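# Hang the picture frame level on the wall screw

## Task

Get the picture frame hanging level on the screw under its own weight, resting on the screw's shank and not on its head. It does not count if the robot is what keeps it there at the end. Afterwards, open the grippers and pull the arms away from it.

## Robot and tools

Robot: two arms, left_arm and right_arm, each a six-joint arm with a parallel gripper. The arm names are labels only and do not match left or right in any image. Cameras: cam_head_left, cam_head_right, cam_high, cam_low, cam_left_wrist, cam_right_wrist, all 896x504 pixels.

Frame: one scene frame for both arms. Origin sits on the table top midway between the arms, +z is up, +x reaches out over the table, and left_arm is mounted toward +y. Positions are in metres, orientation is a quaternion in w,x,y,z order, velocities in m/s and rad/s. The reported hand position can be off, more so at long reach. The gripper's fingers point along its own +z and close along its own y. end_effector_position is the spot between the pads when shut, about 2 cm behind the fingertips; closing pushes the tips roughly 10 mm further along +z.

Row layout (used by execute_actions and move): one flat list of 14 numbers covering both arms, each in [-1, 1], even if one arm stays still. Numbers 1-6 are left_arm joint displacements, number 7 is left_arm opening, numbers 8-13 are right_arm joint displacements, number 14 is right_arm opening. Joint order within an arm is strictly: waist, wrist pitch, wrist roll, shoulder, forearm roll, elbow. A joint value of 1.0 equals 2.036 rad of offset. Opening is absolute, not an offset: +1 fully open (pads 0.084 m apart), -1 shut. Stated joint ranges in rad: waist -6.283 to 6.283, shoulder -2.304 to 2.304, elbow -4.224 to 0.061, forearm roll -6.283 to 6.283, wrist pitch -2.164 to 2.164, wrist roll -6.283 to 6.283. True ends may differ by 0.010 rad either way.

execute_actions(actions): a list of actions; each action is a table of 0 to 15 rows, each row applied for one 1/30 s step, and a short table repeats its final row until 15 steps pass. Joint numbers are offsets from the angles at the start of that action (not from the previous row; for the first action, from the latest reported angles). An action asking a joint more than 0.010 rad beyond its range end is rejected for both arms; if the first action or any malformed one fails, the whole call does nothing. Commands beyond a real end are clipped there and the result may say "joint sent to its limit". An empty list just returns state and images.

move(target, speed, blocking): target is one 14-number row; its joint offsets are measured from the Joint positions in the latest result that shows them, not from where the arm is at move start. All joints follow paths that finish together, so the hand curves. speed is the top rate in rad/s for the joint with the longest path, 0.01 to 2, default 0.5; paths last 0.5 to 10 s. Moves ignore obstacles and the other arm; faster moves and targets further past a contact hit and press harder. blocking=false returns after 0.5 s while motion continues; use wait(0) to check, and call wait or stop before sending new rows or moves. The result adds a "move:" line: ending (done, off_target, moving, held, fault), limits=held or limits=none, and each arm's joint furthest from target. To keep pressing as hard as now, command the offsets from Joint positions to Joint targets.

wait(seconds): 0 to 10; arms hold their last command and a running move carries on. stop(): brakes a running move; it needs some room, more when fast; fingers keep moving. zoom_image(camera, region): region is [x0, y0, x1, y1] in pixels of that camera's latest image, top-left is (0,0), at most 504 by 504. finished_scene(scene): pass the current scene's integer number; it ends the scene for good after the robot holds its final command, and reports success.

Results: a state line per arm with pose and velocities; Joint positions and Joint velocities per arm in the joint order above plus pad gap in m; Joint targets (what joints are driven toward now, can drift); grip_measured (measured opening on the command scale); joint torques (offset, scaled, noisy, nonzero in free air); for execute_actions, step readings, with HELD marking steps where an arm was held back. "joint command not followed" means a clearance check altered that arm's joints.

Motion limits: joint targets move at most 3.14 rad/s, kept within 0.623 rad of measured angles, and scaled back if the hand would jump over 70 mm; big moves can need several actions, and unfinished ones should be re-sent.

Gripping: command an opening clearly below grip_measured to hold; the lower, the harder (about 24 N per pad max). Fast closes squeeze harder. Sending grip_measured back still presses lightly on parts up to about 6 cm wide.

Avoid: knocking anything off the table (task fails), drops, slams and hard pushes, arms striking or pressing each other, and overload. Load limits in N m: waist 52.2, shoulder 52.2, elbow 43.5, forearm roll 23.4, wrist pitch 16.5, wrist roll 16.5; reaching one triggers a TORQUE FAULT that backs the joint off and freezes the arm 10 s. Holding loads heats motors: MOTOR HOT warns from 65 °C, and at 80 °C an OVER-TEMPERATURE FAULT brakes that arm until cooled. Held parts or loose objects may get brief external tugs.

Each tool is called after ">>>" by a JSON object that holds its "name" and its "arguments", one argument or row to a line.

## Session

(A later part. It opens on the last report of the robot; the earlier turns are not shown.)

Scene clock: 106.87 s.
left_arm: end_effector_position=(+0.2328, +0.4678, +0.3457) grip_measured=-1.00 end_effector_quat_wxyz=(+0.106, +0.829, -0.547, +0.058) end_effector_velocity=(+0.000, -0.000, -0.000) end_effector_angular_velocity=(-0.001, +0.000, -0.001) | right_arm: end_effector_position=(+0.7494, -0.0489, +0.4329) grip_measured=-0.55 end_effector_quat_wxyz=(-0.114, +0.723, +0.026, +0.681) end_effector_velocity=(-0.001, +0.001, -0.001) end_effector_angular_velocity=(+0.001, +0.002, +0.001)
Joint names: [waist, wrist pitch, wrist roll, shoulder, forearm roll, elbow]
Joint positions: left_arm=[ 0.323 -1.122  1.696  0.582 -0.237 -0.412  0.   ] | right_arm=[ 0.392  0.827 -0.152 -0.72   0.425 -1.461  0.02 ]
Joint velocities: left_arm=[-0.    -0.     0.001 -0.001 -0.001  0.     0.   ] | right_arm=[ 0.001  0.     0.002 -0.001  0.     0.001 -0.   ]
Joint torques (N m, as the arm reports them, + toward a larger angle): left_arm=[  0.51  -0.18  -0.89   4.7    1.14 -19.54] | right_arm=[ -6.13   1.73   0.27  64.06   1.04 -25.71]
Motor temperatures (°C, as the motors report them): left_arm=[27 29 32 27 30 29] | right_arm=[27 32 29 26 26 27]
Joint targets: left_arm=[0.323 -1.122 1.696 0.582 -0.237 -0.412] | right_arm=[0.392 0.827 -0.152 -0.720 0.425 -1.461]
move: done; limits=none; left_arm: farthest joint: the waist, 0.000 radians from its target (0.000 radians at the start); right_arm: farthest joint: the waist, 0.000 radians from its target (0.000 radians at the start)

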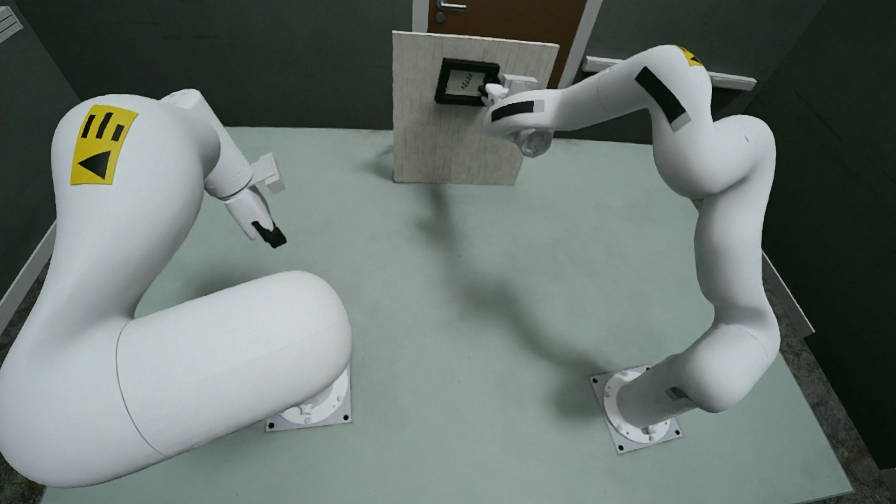

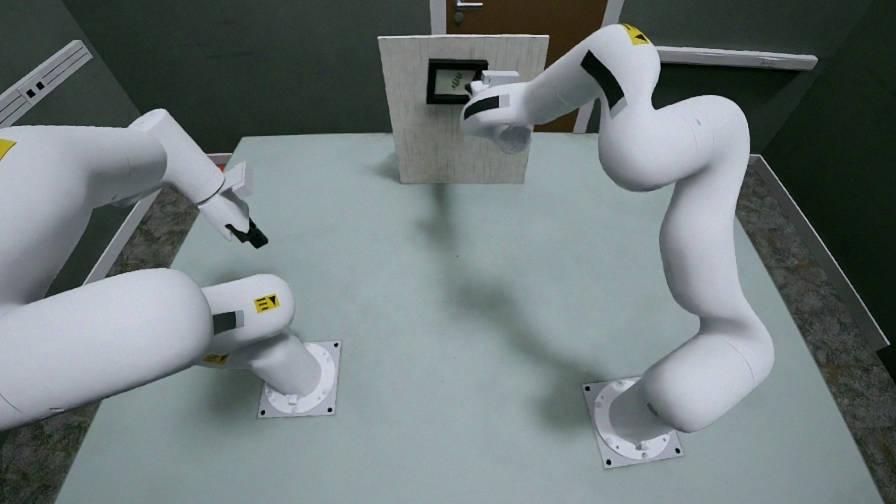

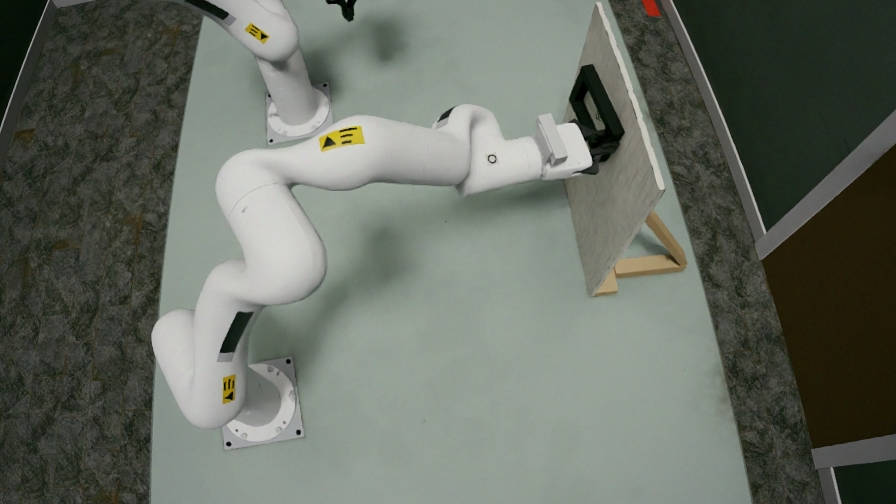

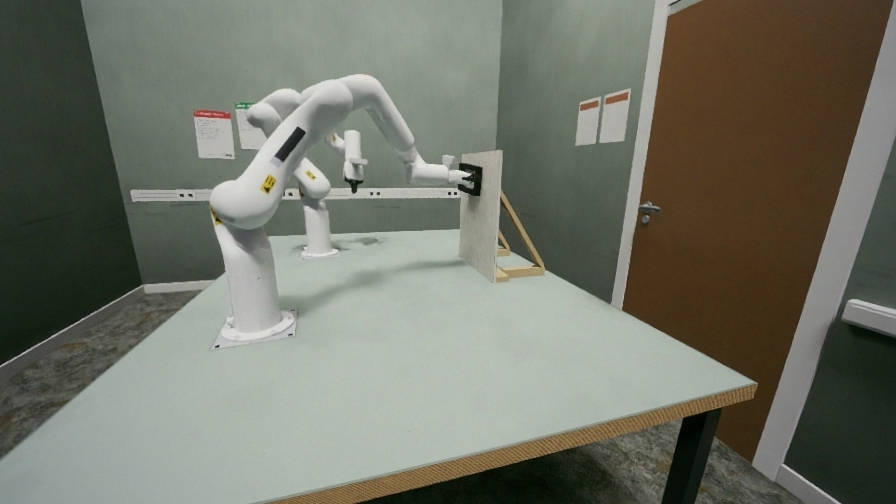

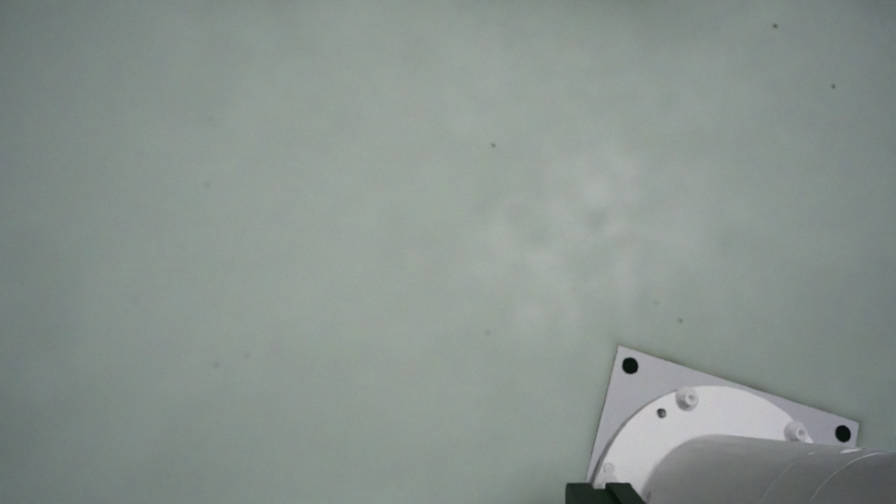

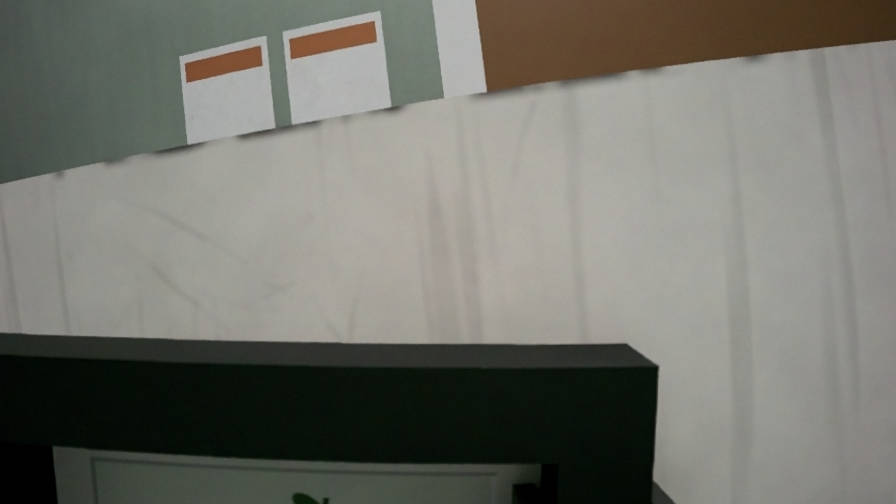

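>>> {"name": "move", "arguments": {
  "target": [0,0,0,0,0,0,-1, -0.0065,0,0,0,0,0,-1],
  "speed": 0.04
}}

>>> {"name": "move", "arguments": {
  "target": [0,0,0,0,0,0,-1, 0,0.011,0,-0.013,0,-0.002,-1],
  "speed": 0.04
}}

Scene clock: 109.50 s.
left_arm: end_effector_position=(+0.2328, +0.4678, +0.3457) grip_measured=-1.00 end_effector_quat_wxyz=(+0.106, +0.829, -0.547, +0.058) end_effector_velocity=(+0.000, -0.000, +0.000) end_effector_angular_velocity=(-0.000, +0.000, -0.000) | right_arm: end_effector_position=(+0.7529, -0.0574, +0.4318) grip_measured=-0.54 end_effector_quat_wxyz=(-0.110, +0.724, +0.022, +0.681) end_effector_velocity=(+0.001, +0.000, -0.001) end_effector_angular_velocity=(+0.003, +0.001, -0.002)
Joint names: [waist, wrist pitch, wrist roll, shoulder, forearm roll, elbow]
Joint positions: left_arm=[ 0.323 -1.122  1.696  0.582 -0.237 -0.412  0.   ] | right_arm=[ 0.381  0.826 -0.152 -0.72   0.424 -1.46   0.021]
Joint velocities: left_arm=[-0.001 -0.    -0.    -0.    -0.    -0.     0.   ] | right_arm=[ 0.001 -0.001  0.001 -0.002  0.003 -0.003  0.001]
Joint torques (N m, as the arm reports them, + toward a larger angle): left_arm=[ -0.23  -0.08  -0.8    5.46   1.2  -19.61] | right_arm=[-35.63   3.34   0.44  60.88   5.14 -36.5 ]
Motor temperatures (°C, as the motors report them): left_arm=[27 29 32 27 30 29] | right_arm=[27 32 29 26 26 27]
Joint targets: left_arm=[0.323 -1.122 1.696 0.582 -0.237 -0.412] | right_arm=[0.378 0.827 -0.152 -0.720 0.425 -1.461]
move: done; limits=none; left_arm: farthest joint: the waist, 0.000 radians from its target (0.000 radians at the start); right_arm: farthest joint: the waist, 0.002 radians from its target (0.013 radians at the start)

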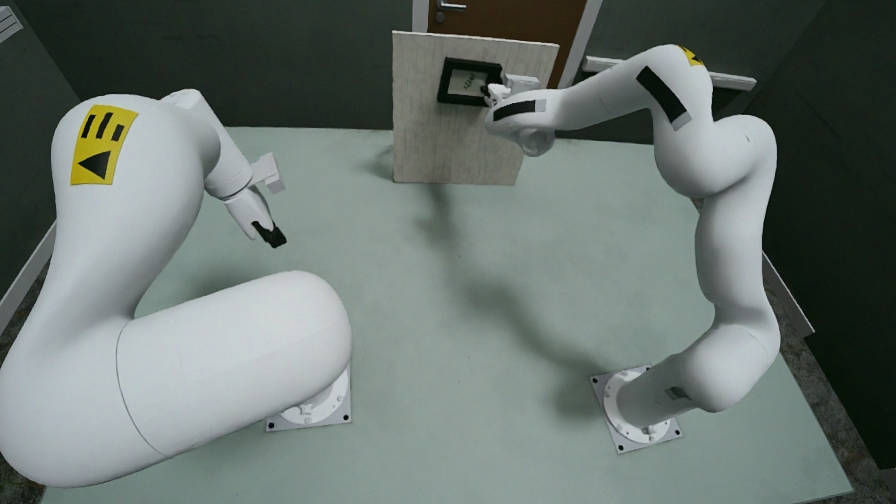

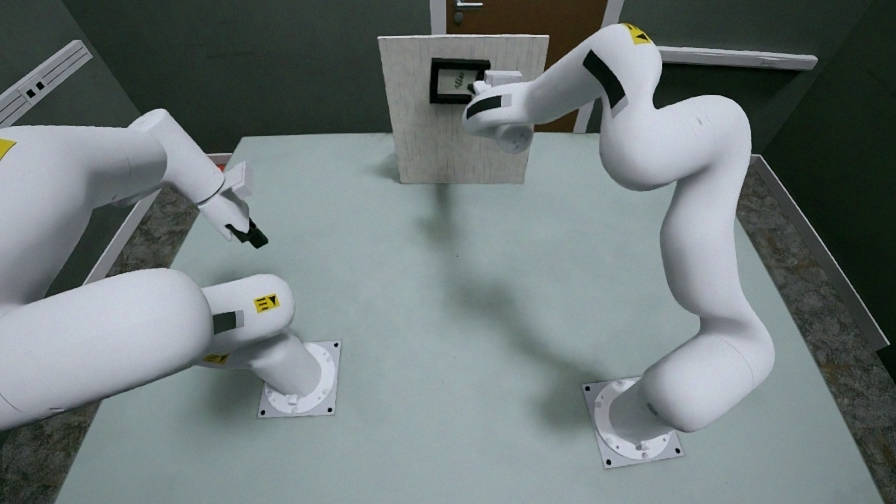

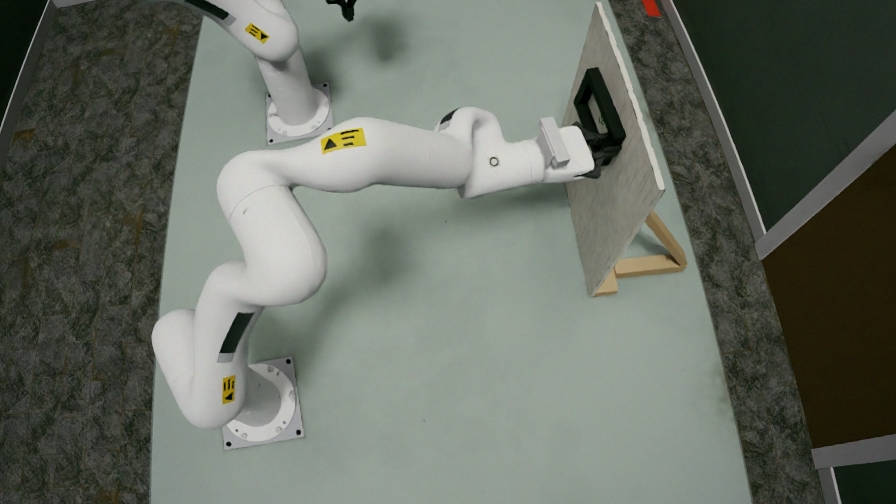

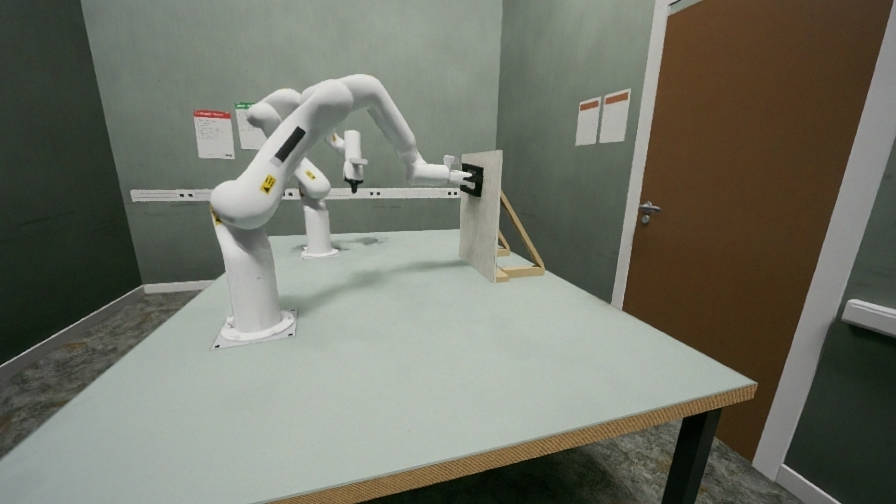

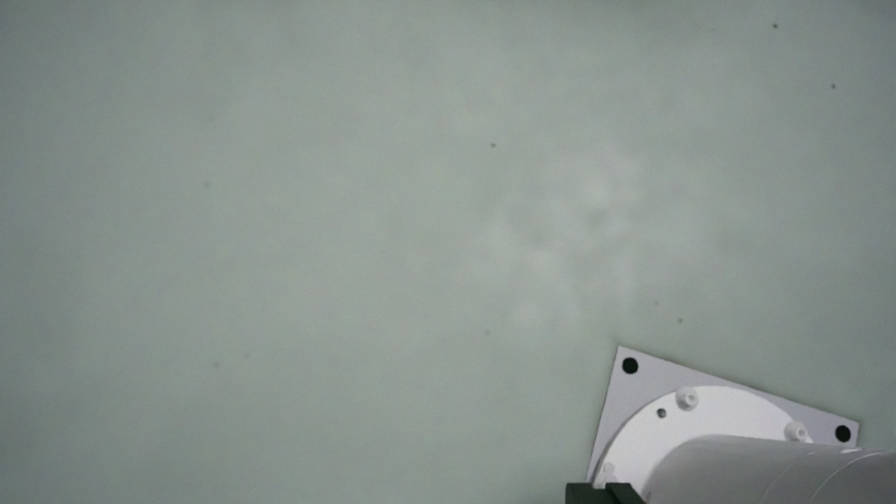

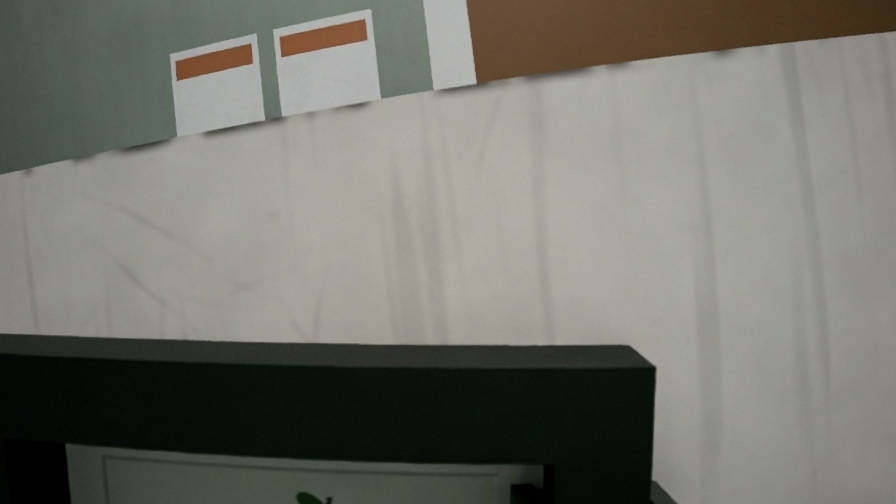

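Scene clock: 110.43 s.
left_arm: end_effector_position=(+0.2328, +0.4678, +0.3457) grip_measured=-1.00 end_effector_quat_wxyz=(+0.106, +0.829, -0.547, +0.058) end_effector_velocity=(-0.000, -0.000, -0.000) end_effector_angular_velocity=(+0.000, +0.002, -0.000) | right_arm: end_effector_position=(+0.7535, -0.0534, +0.4187) grip_measured=-0.53 end_effector_quat_wxyz=(-0.108, +0.723, +0.024, +0.682) end_effector_velocity=(+0.001, -0.001, +0.000) end_effector_angular_velocity=(+0.001, +0.001, -0.001)
Joint names: [waist, wrist pitch, wrist roll, shoulder, forearm roll, elbow]
Joint positions: left_arm=[ 0.323 -1.122  1.696  0.582 -0.237 -0.412  0.   ] | right_arm=[ 0.386  0.849 -0.152 -0.743  0.424 -1.464  0.021]
Joint velocities: left_arm=[-0.001 -0.    -0.001 -0.     0.001  0.001  0.   ] | right_arm=[-0.001 -0.002  0.     0.     0.001 -0.001  0.   ]
Joint torques (N m, as the arm reports them, + toward a larger angle): left_arm=[  0.07  -0.18  -0.85   5.18   1.21 -19.55] | right_arm=[-43.2   -3.02   0.36  26.16   5.95 -33.7 ]
Motor temperatures (°C, as the motors report them): left_arm=[27 29 32 27 30 29] | right_arm=[27 32 29 26 26 27]
Joint targets: left_arm=[0.323 -1.122 1.696 0.582 -0.237 -0.412] | right_arm=[0.381 0.849 -0.152 -0.746 0.424 -1.464]
move: done; limits=none; left_arm: farthest joint: the waist, 0.000 radians from its target (0.000 radians at the start); right_arm: farthest joint: the waist, 0.005 radians from its target (0.000 radians at the start)

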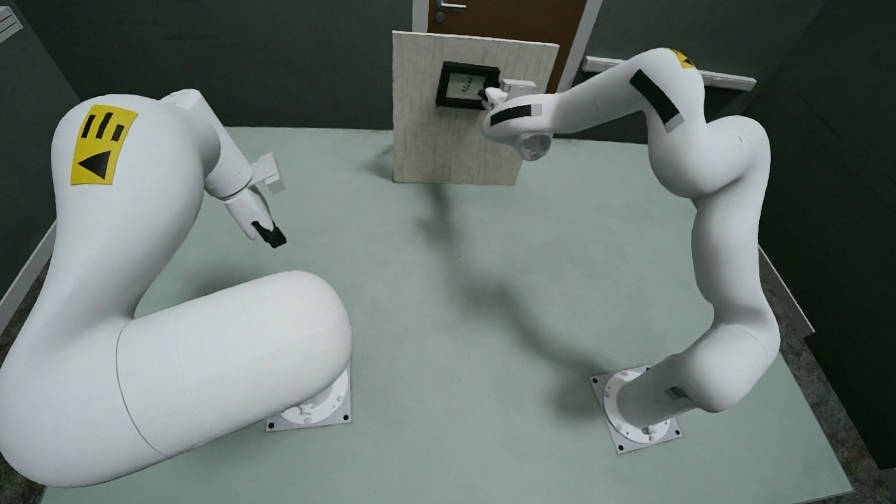

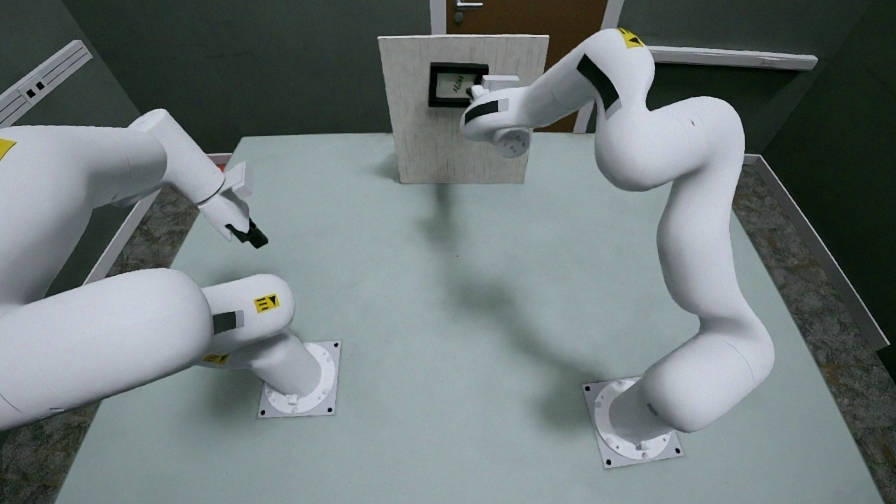

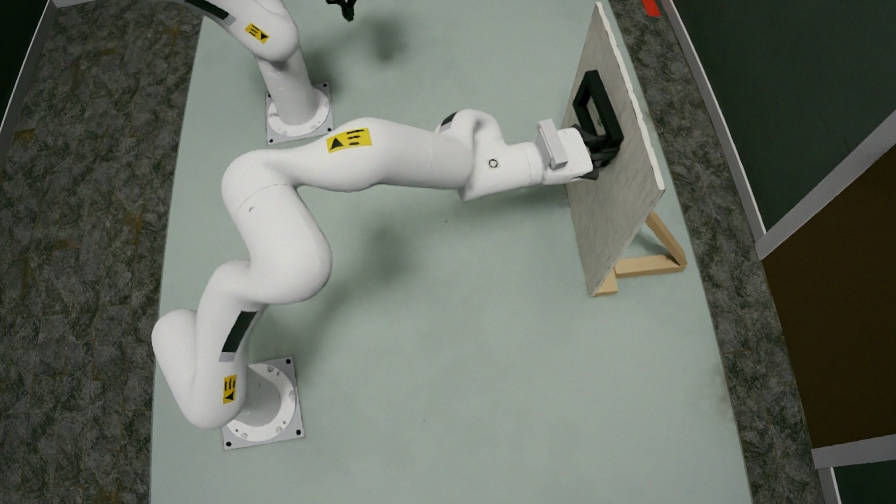

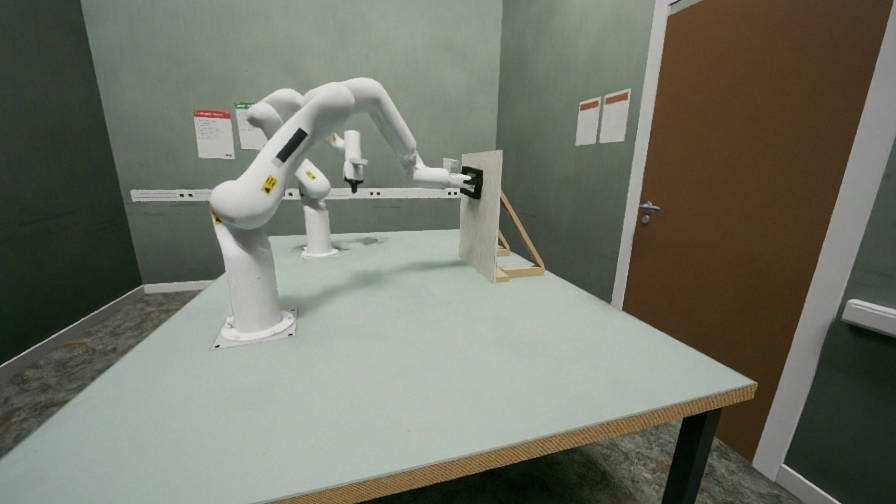

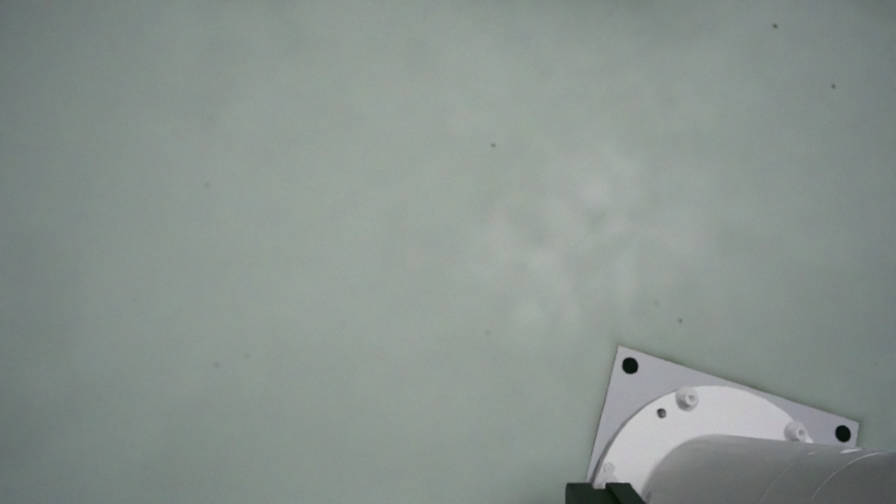

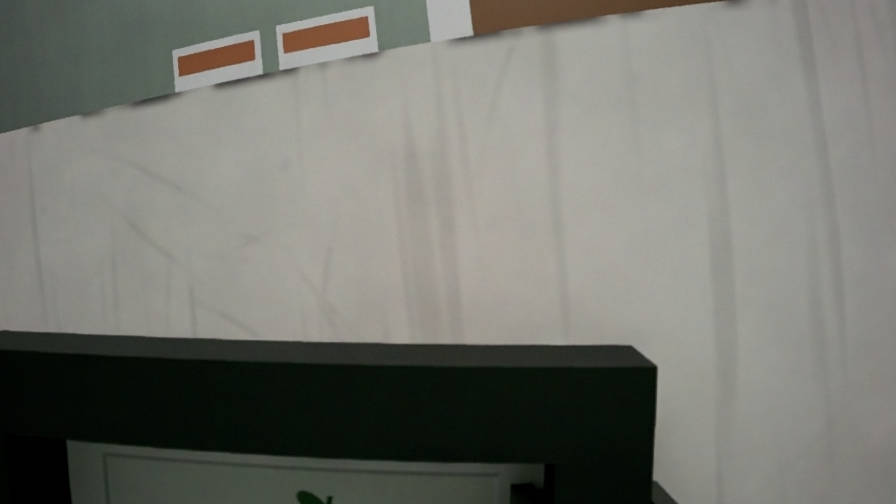

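>>> {"name": "move", "arguments": {
  "target": [0,0,0,0,0,0,-1, 0,0,0,0,0,0,-0.2]
}}

>>> {"name": "move", "arguments": {
  "target": [0,0,0,0,0,0,-1, 0,0.03,0,0.12,0,0.15,0.6],
  "speed": 0.15
}}

Scene clock: 111.27 s.
left_arm: end_effector_position=(+0.2328, +0.4678, +0.3457) grip_measured=-1.00 end_effector_quat_wxyz=(+0.106, +0.829, -0.547, +0.058) end_effector_velocity=(-0.000, +0.000, +0.000) end_effector_angular_velocity=(+0.001, -0.000, -0.001) | right_arm: end_effector_position=(+0.7527, -0.0519, +0.4175) grip_measured=-0.22 end_effector_quat_wxyz=(-0.108, +0.723, +0.025, +0.681) end_effector_velocity=(+0.000, -0.001, +0.003) end_effector_angular_velocity=(+0.002, -0.004, -0.001)
Joint names: [waist, wrist pitch, wrist roll, shoulder, forearm roll, elbow]
Joint positions: left_arm=[ 0.323 -1.122  1.696  0.582 -0.237 -0.412  0.   ] | right_arm=[ 0.388  0.848 -0.152 -0.744  0.424 -1.463  0.034]
Joint velocities: left_arm=[ 0.     0.     0.     0.     0.001 -0.     0.   ] | right_arm=[-0.001  0.003  0.     0.002  0.    -0.     0.   ]
Joint torques (N m, as the arm reports them, + toward a larger angle): left_arm=[ -0.45  -0.16  -0.82   5.5    1.14 -19.67] | right_arm=[-31.84   3.18   0.24  63.96   5.13 -33.03]
Motor temperatures (°C, as the motors report them): left_arm=[27 29 32 27 30 29] | right_arm=[27 32 29 26 26 27]
Joint targets: left_arm=[0.323 -1.122 1.696 0.582 -0.237 -0.412] | right_arm=[0.386 0.849 -0.152 -0.743 0.424 -1.464]
move: done; limits=none; left_arm: farthest joint: the waist, 0.000 radians from its target (0.000 radians at the start); right_arm: farthest joint: the waist, 0.002 radians from its target (0.000 radians at the start)

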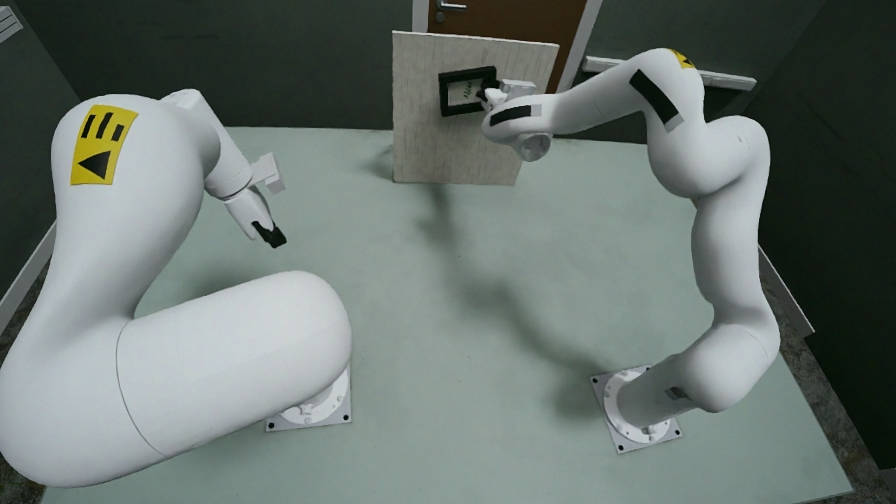

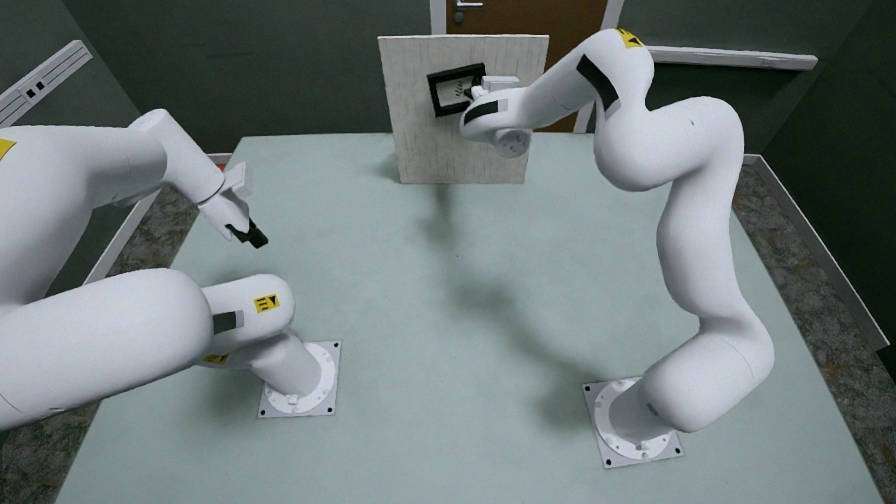

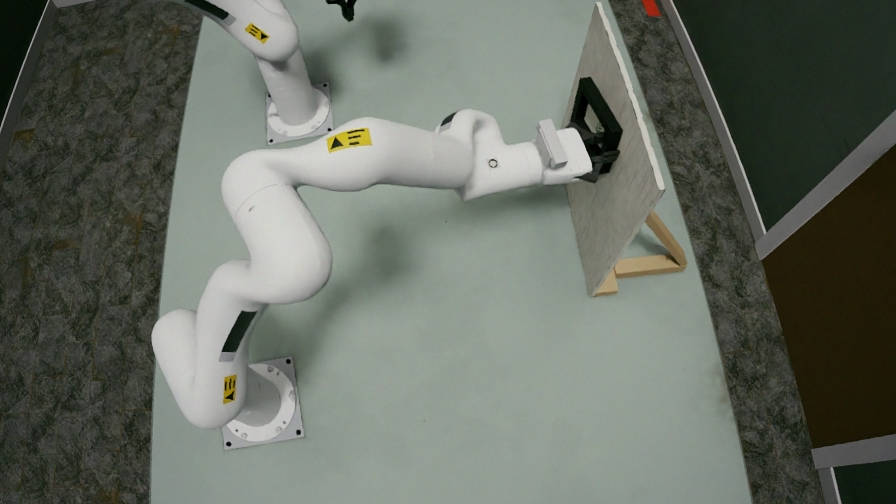

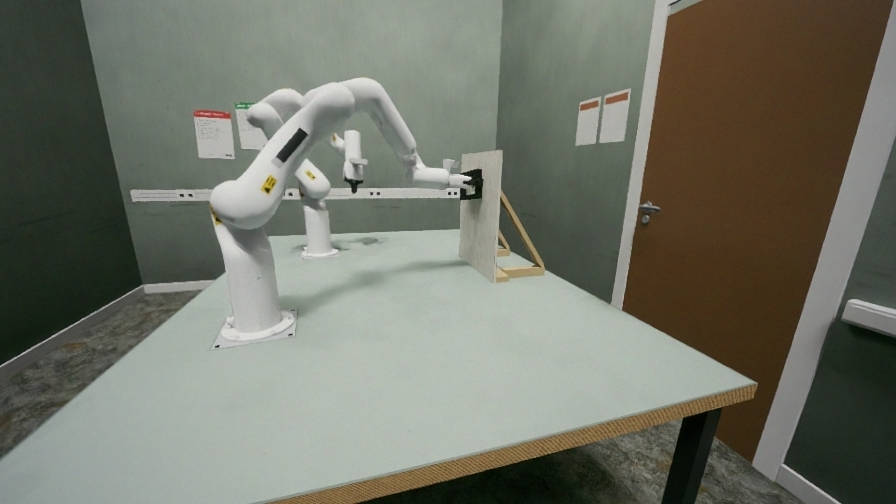

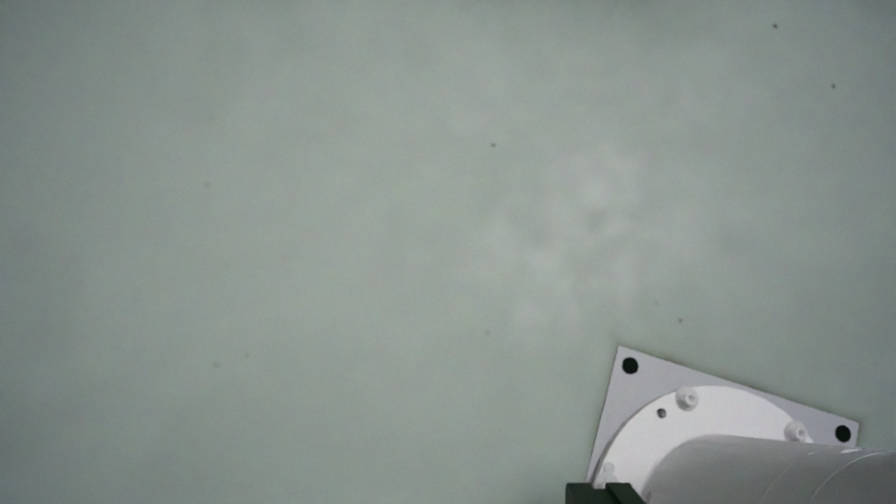

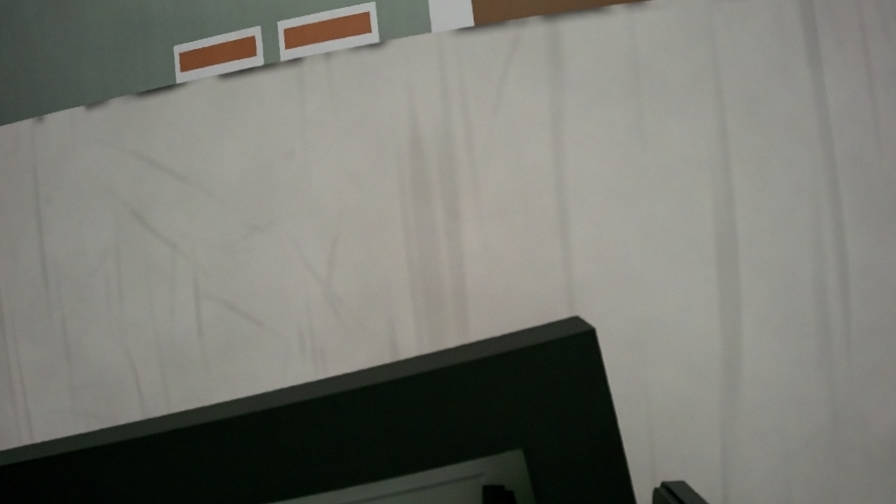

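Scene clock: 113.60 s.
left_arm: end_effector_position=(+0.2328, +0.4678, +0.3457) grip_measured=-1.00 end_effector_quat_wxyz=(+0.106, +0.829, -0.547, +0.058) end_effector_velocity=(-0.000, +0.001, -0.000) end_effector_angular_velocity=(+0.003, +0.001, -0.000) | right_arm: end_effector_position=(+0.6735, -0.1003, +0.4494) grip_measured=+0.59 end_effector_quat_wxyz=(-0.095, +0.723, +0.026, +0.684) end_effector_velocity=(-0.000, +0.001, +0.001) end_effector_angular_velocity=(+0.002, -0.000, +0.001)
Joint names: [waist, wrist pitch, wrist roll, shoulder, forearm roll, elbow]
Joint positions: left_arm=[ 0.323 -1.122  1.696  0.582 -0.237 -0.412  0.   ] | right_arm=[ 0.388  0.909 -0.152 -0.5    0.424 -1.158  0.069]
Joint velocities: left_arm=[-0.     0.    -0.001 -0.     0.003 -0.     0.   ] | right_arm=[ 0.001 -0.001  0.002  0.001  0.    -0.001 -0.   ]
Joint torques (N m, as the arm reports them, + toward a larger angle): left_arm=[  0.22  -0.16  -0.83   5.32   1.16 -19.76] | right_arm=[ -6.71   1.29   0.13  52.34   1.09 -23.5 ]
Motor temperatures (°C, as the motors report them): left_arm=[27 29 32 27 30 29] | right_arm=[27 32 29 26 26 27]
Joint targets: left_arm=[0.323 -1.122 1.696 0.582 -0.237 -0.412] | right_arm=[0.388 0.909 -0.152 -0.500 0.424 -1.158]
move: done; limits=none; left_arm: farthest joint: the waist, 0.000 radians from its target (0.000 radians at the start); right_arm: farthest joint: the waist, 0.000 radians from its target (0.000 radians at the start)

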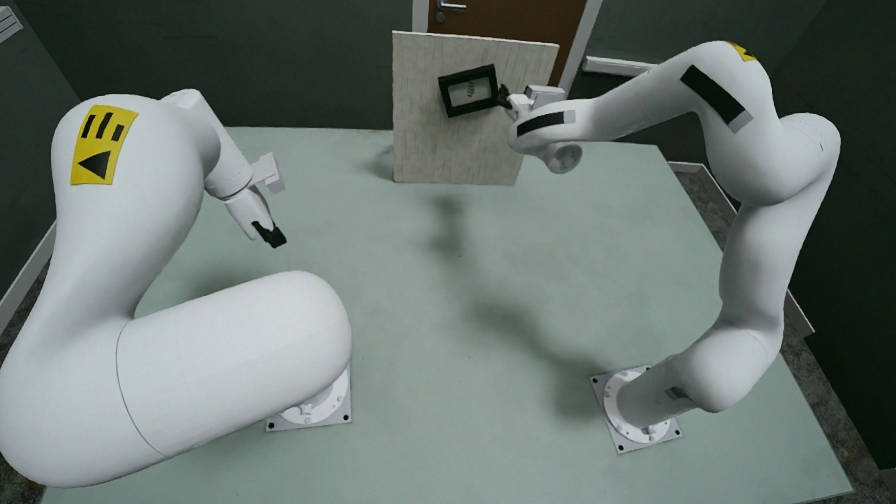

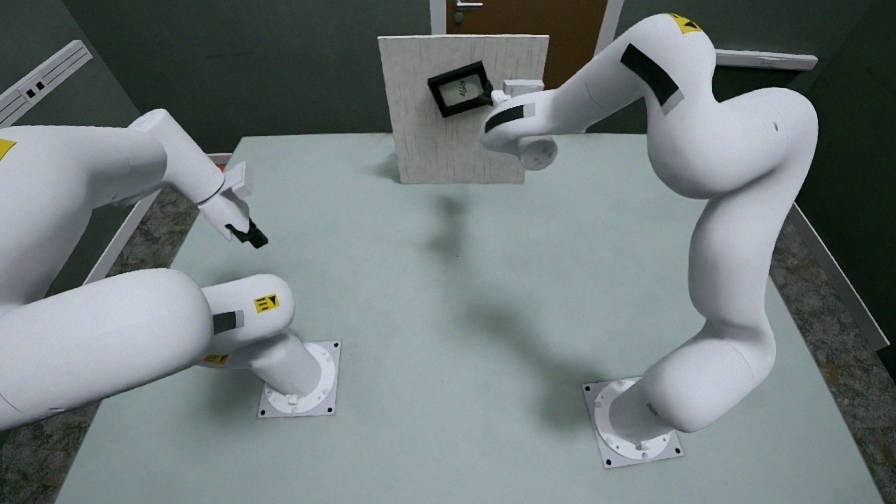

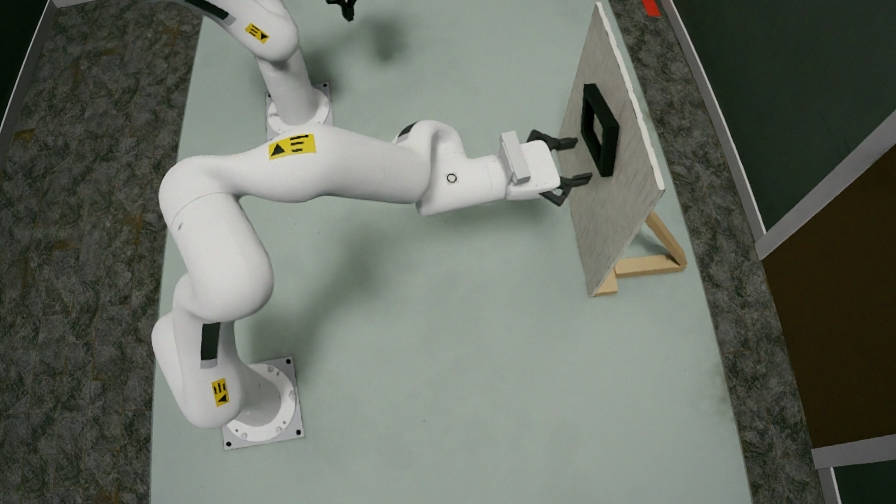

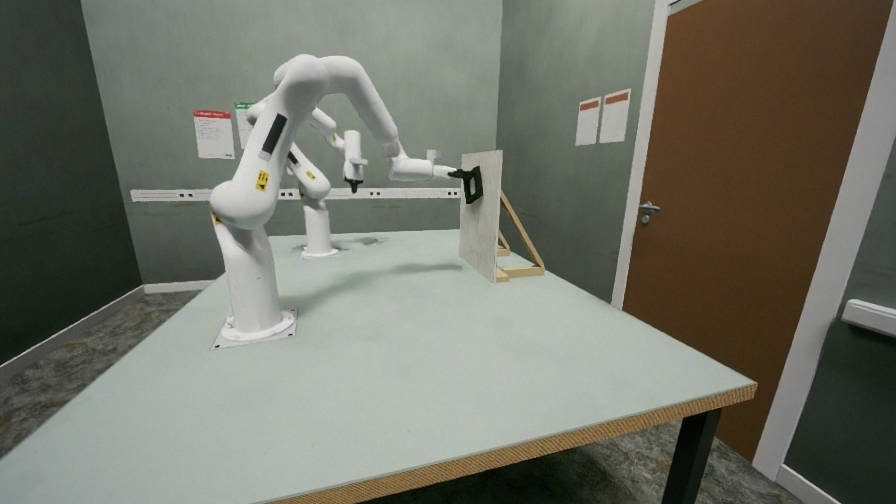

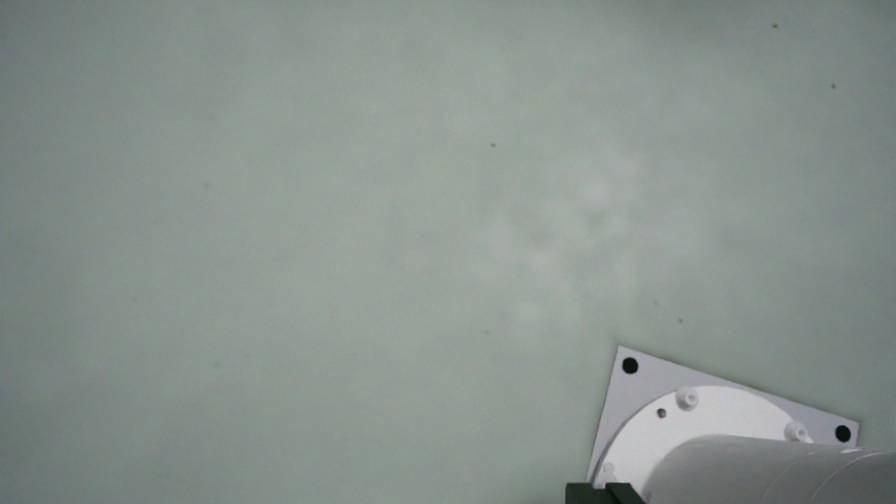

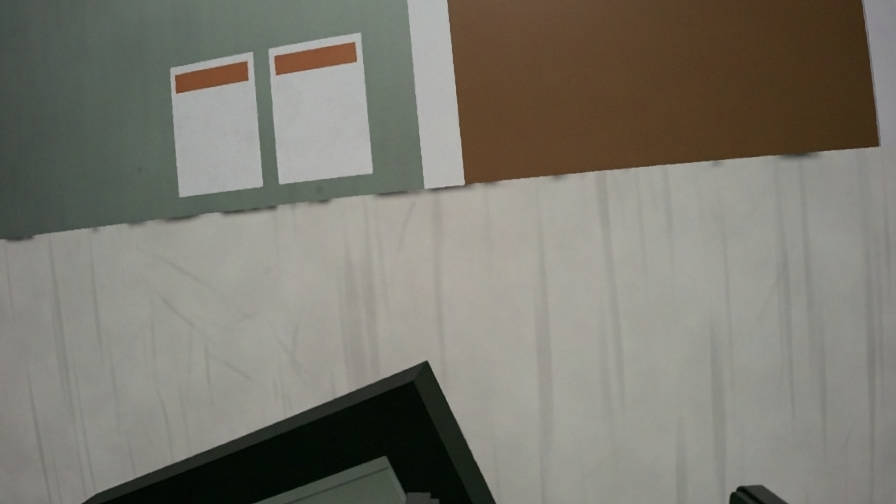

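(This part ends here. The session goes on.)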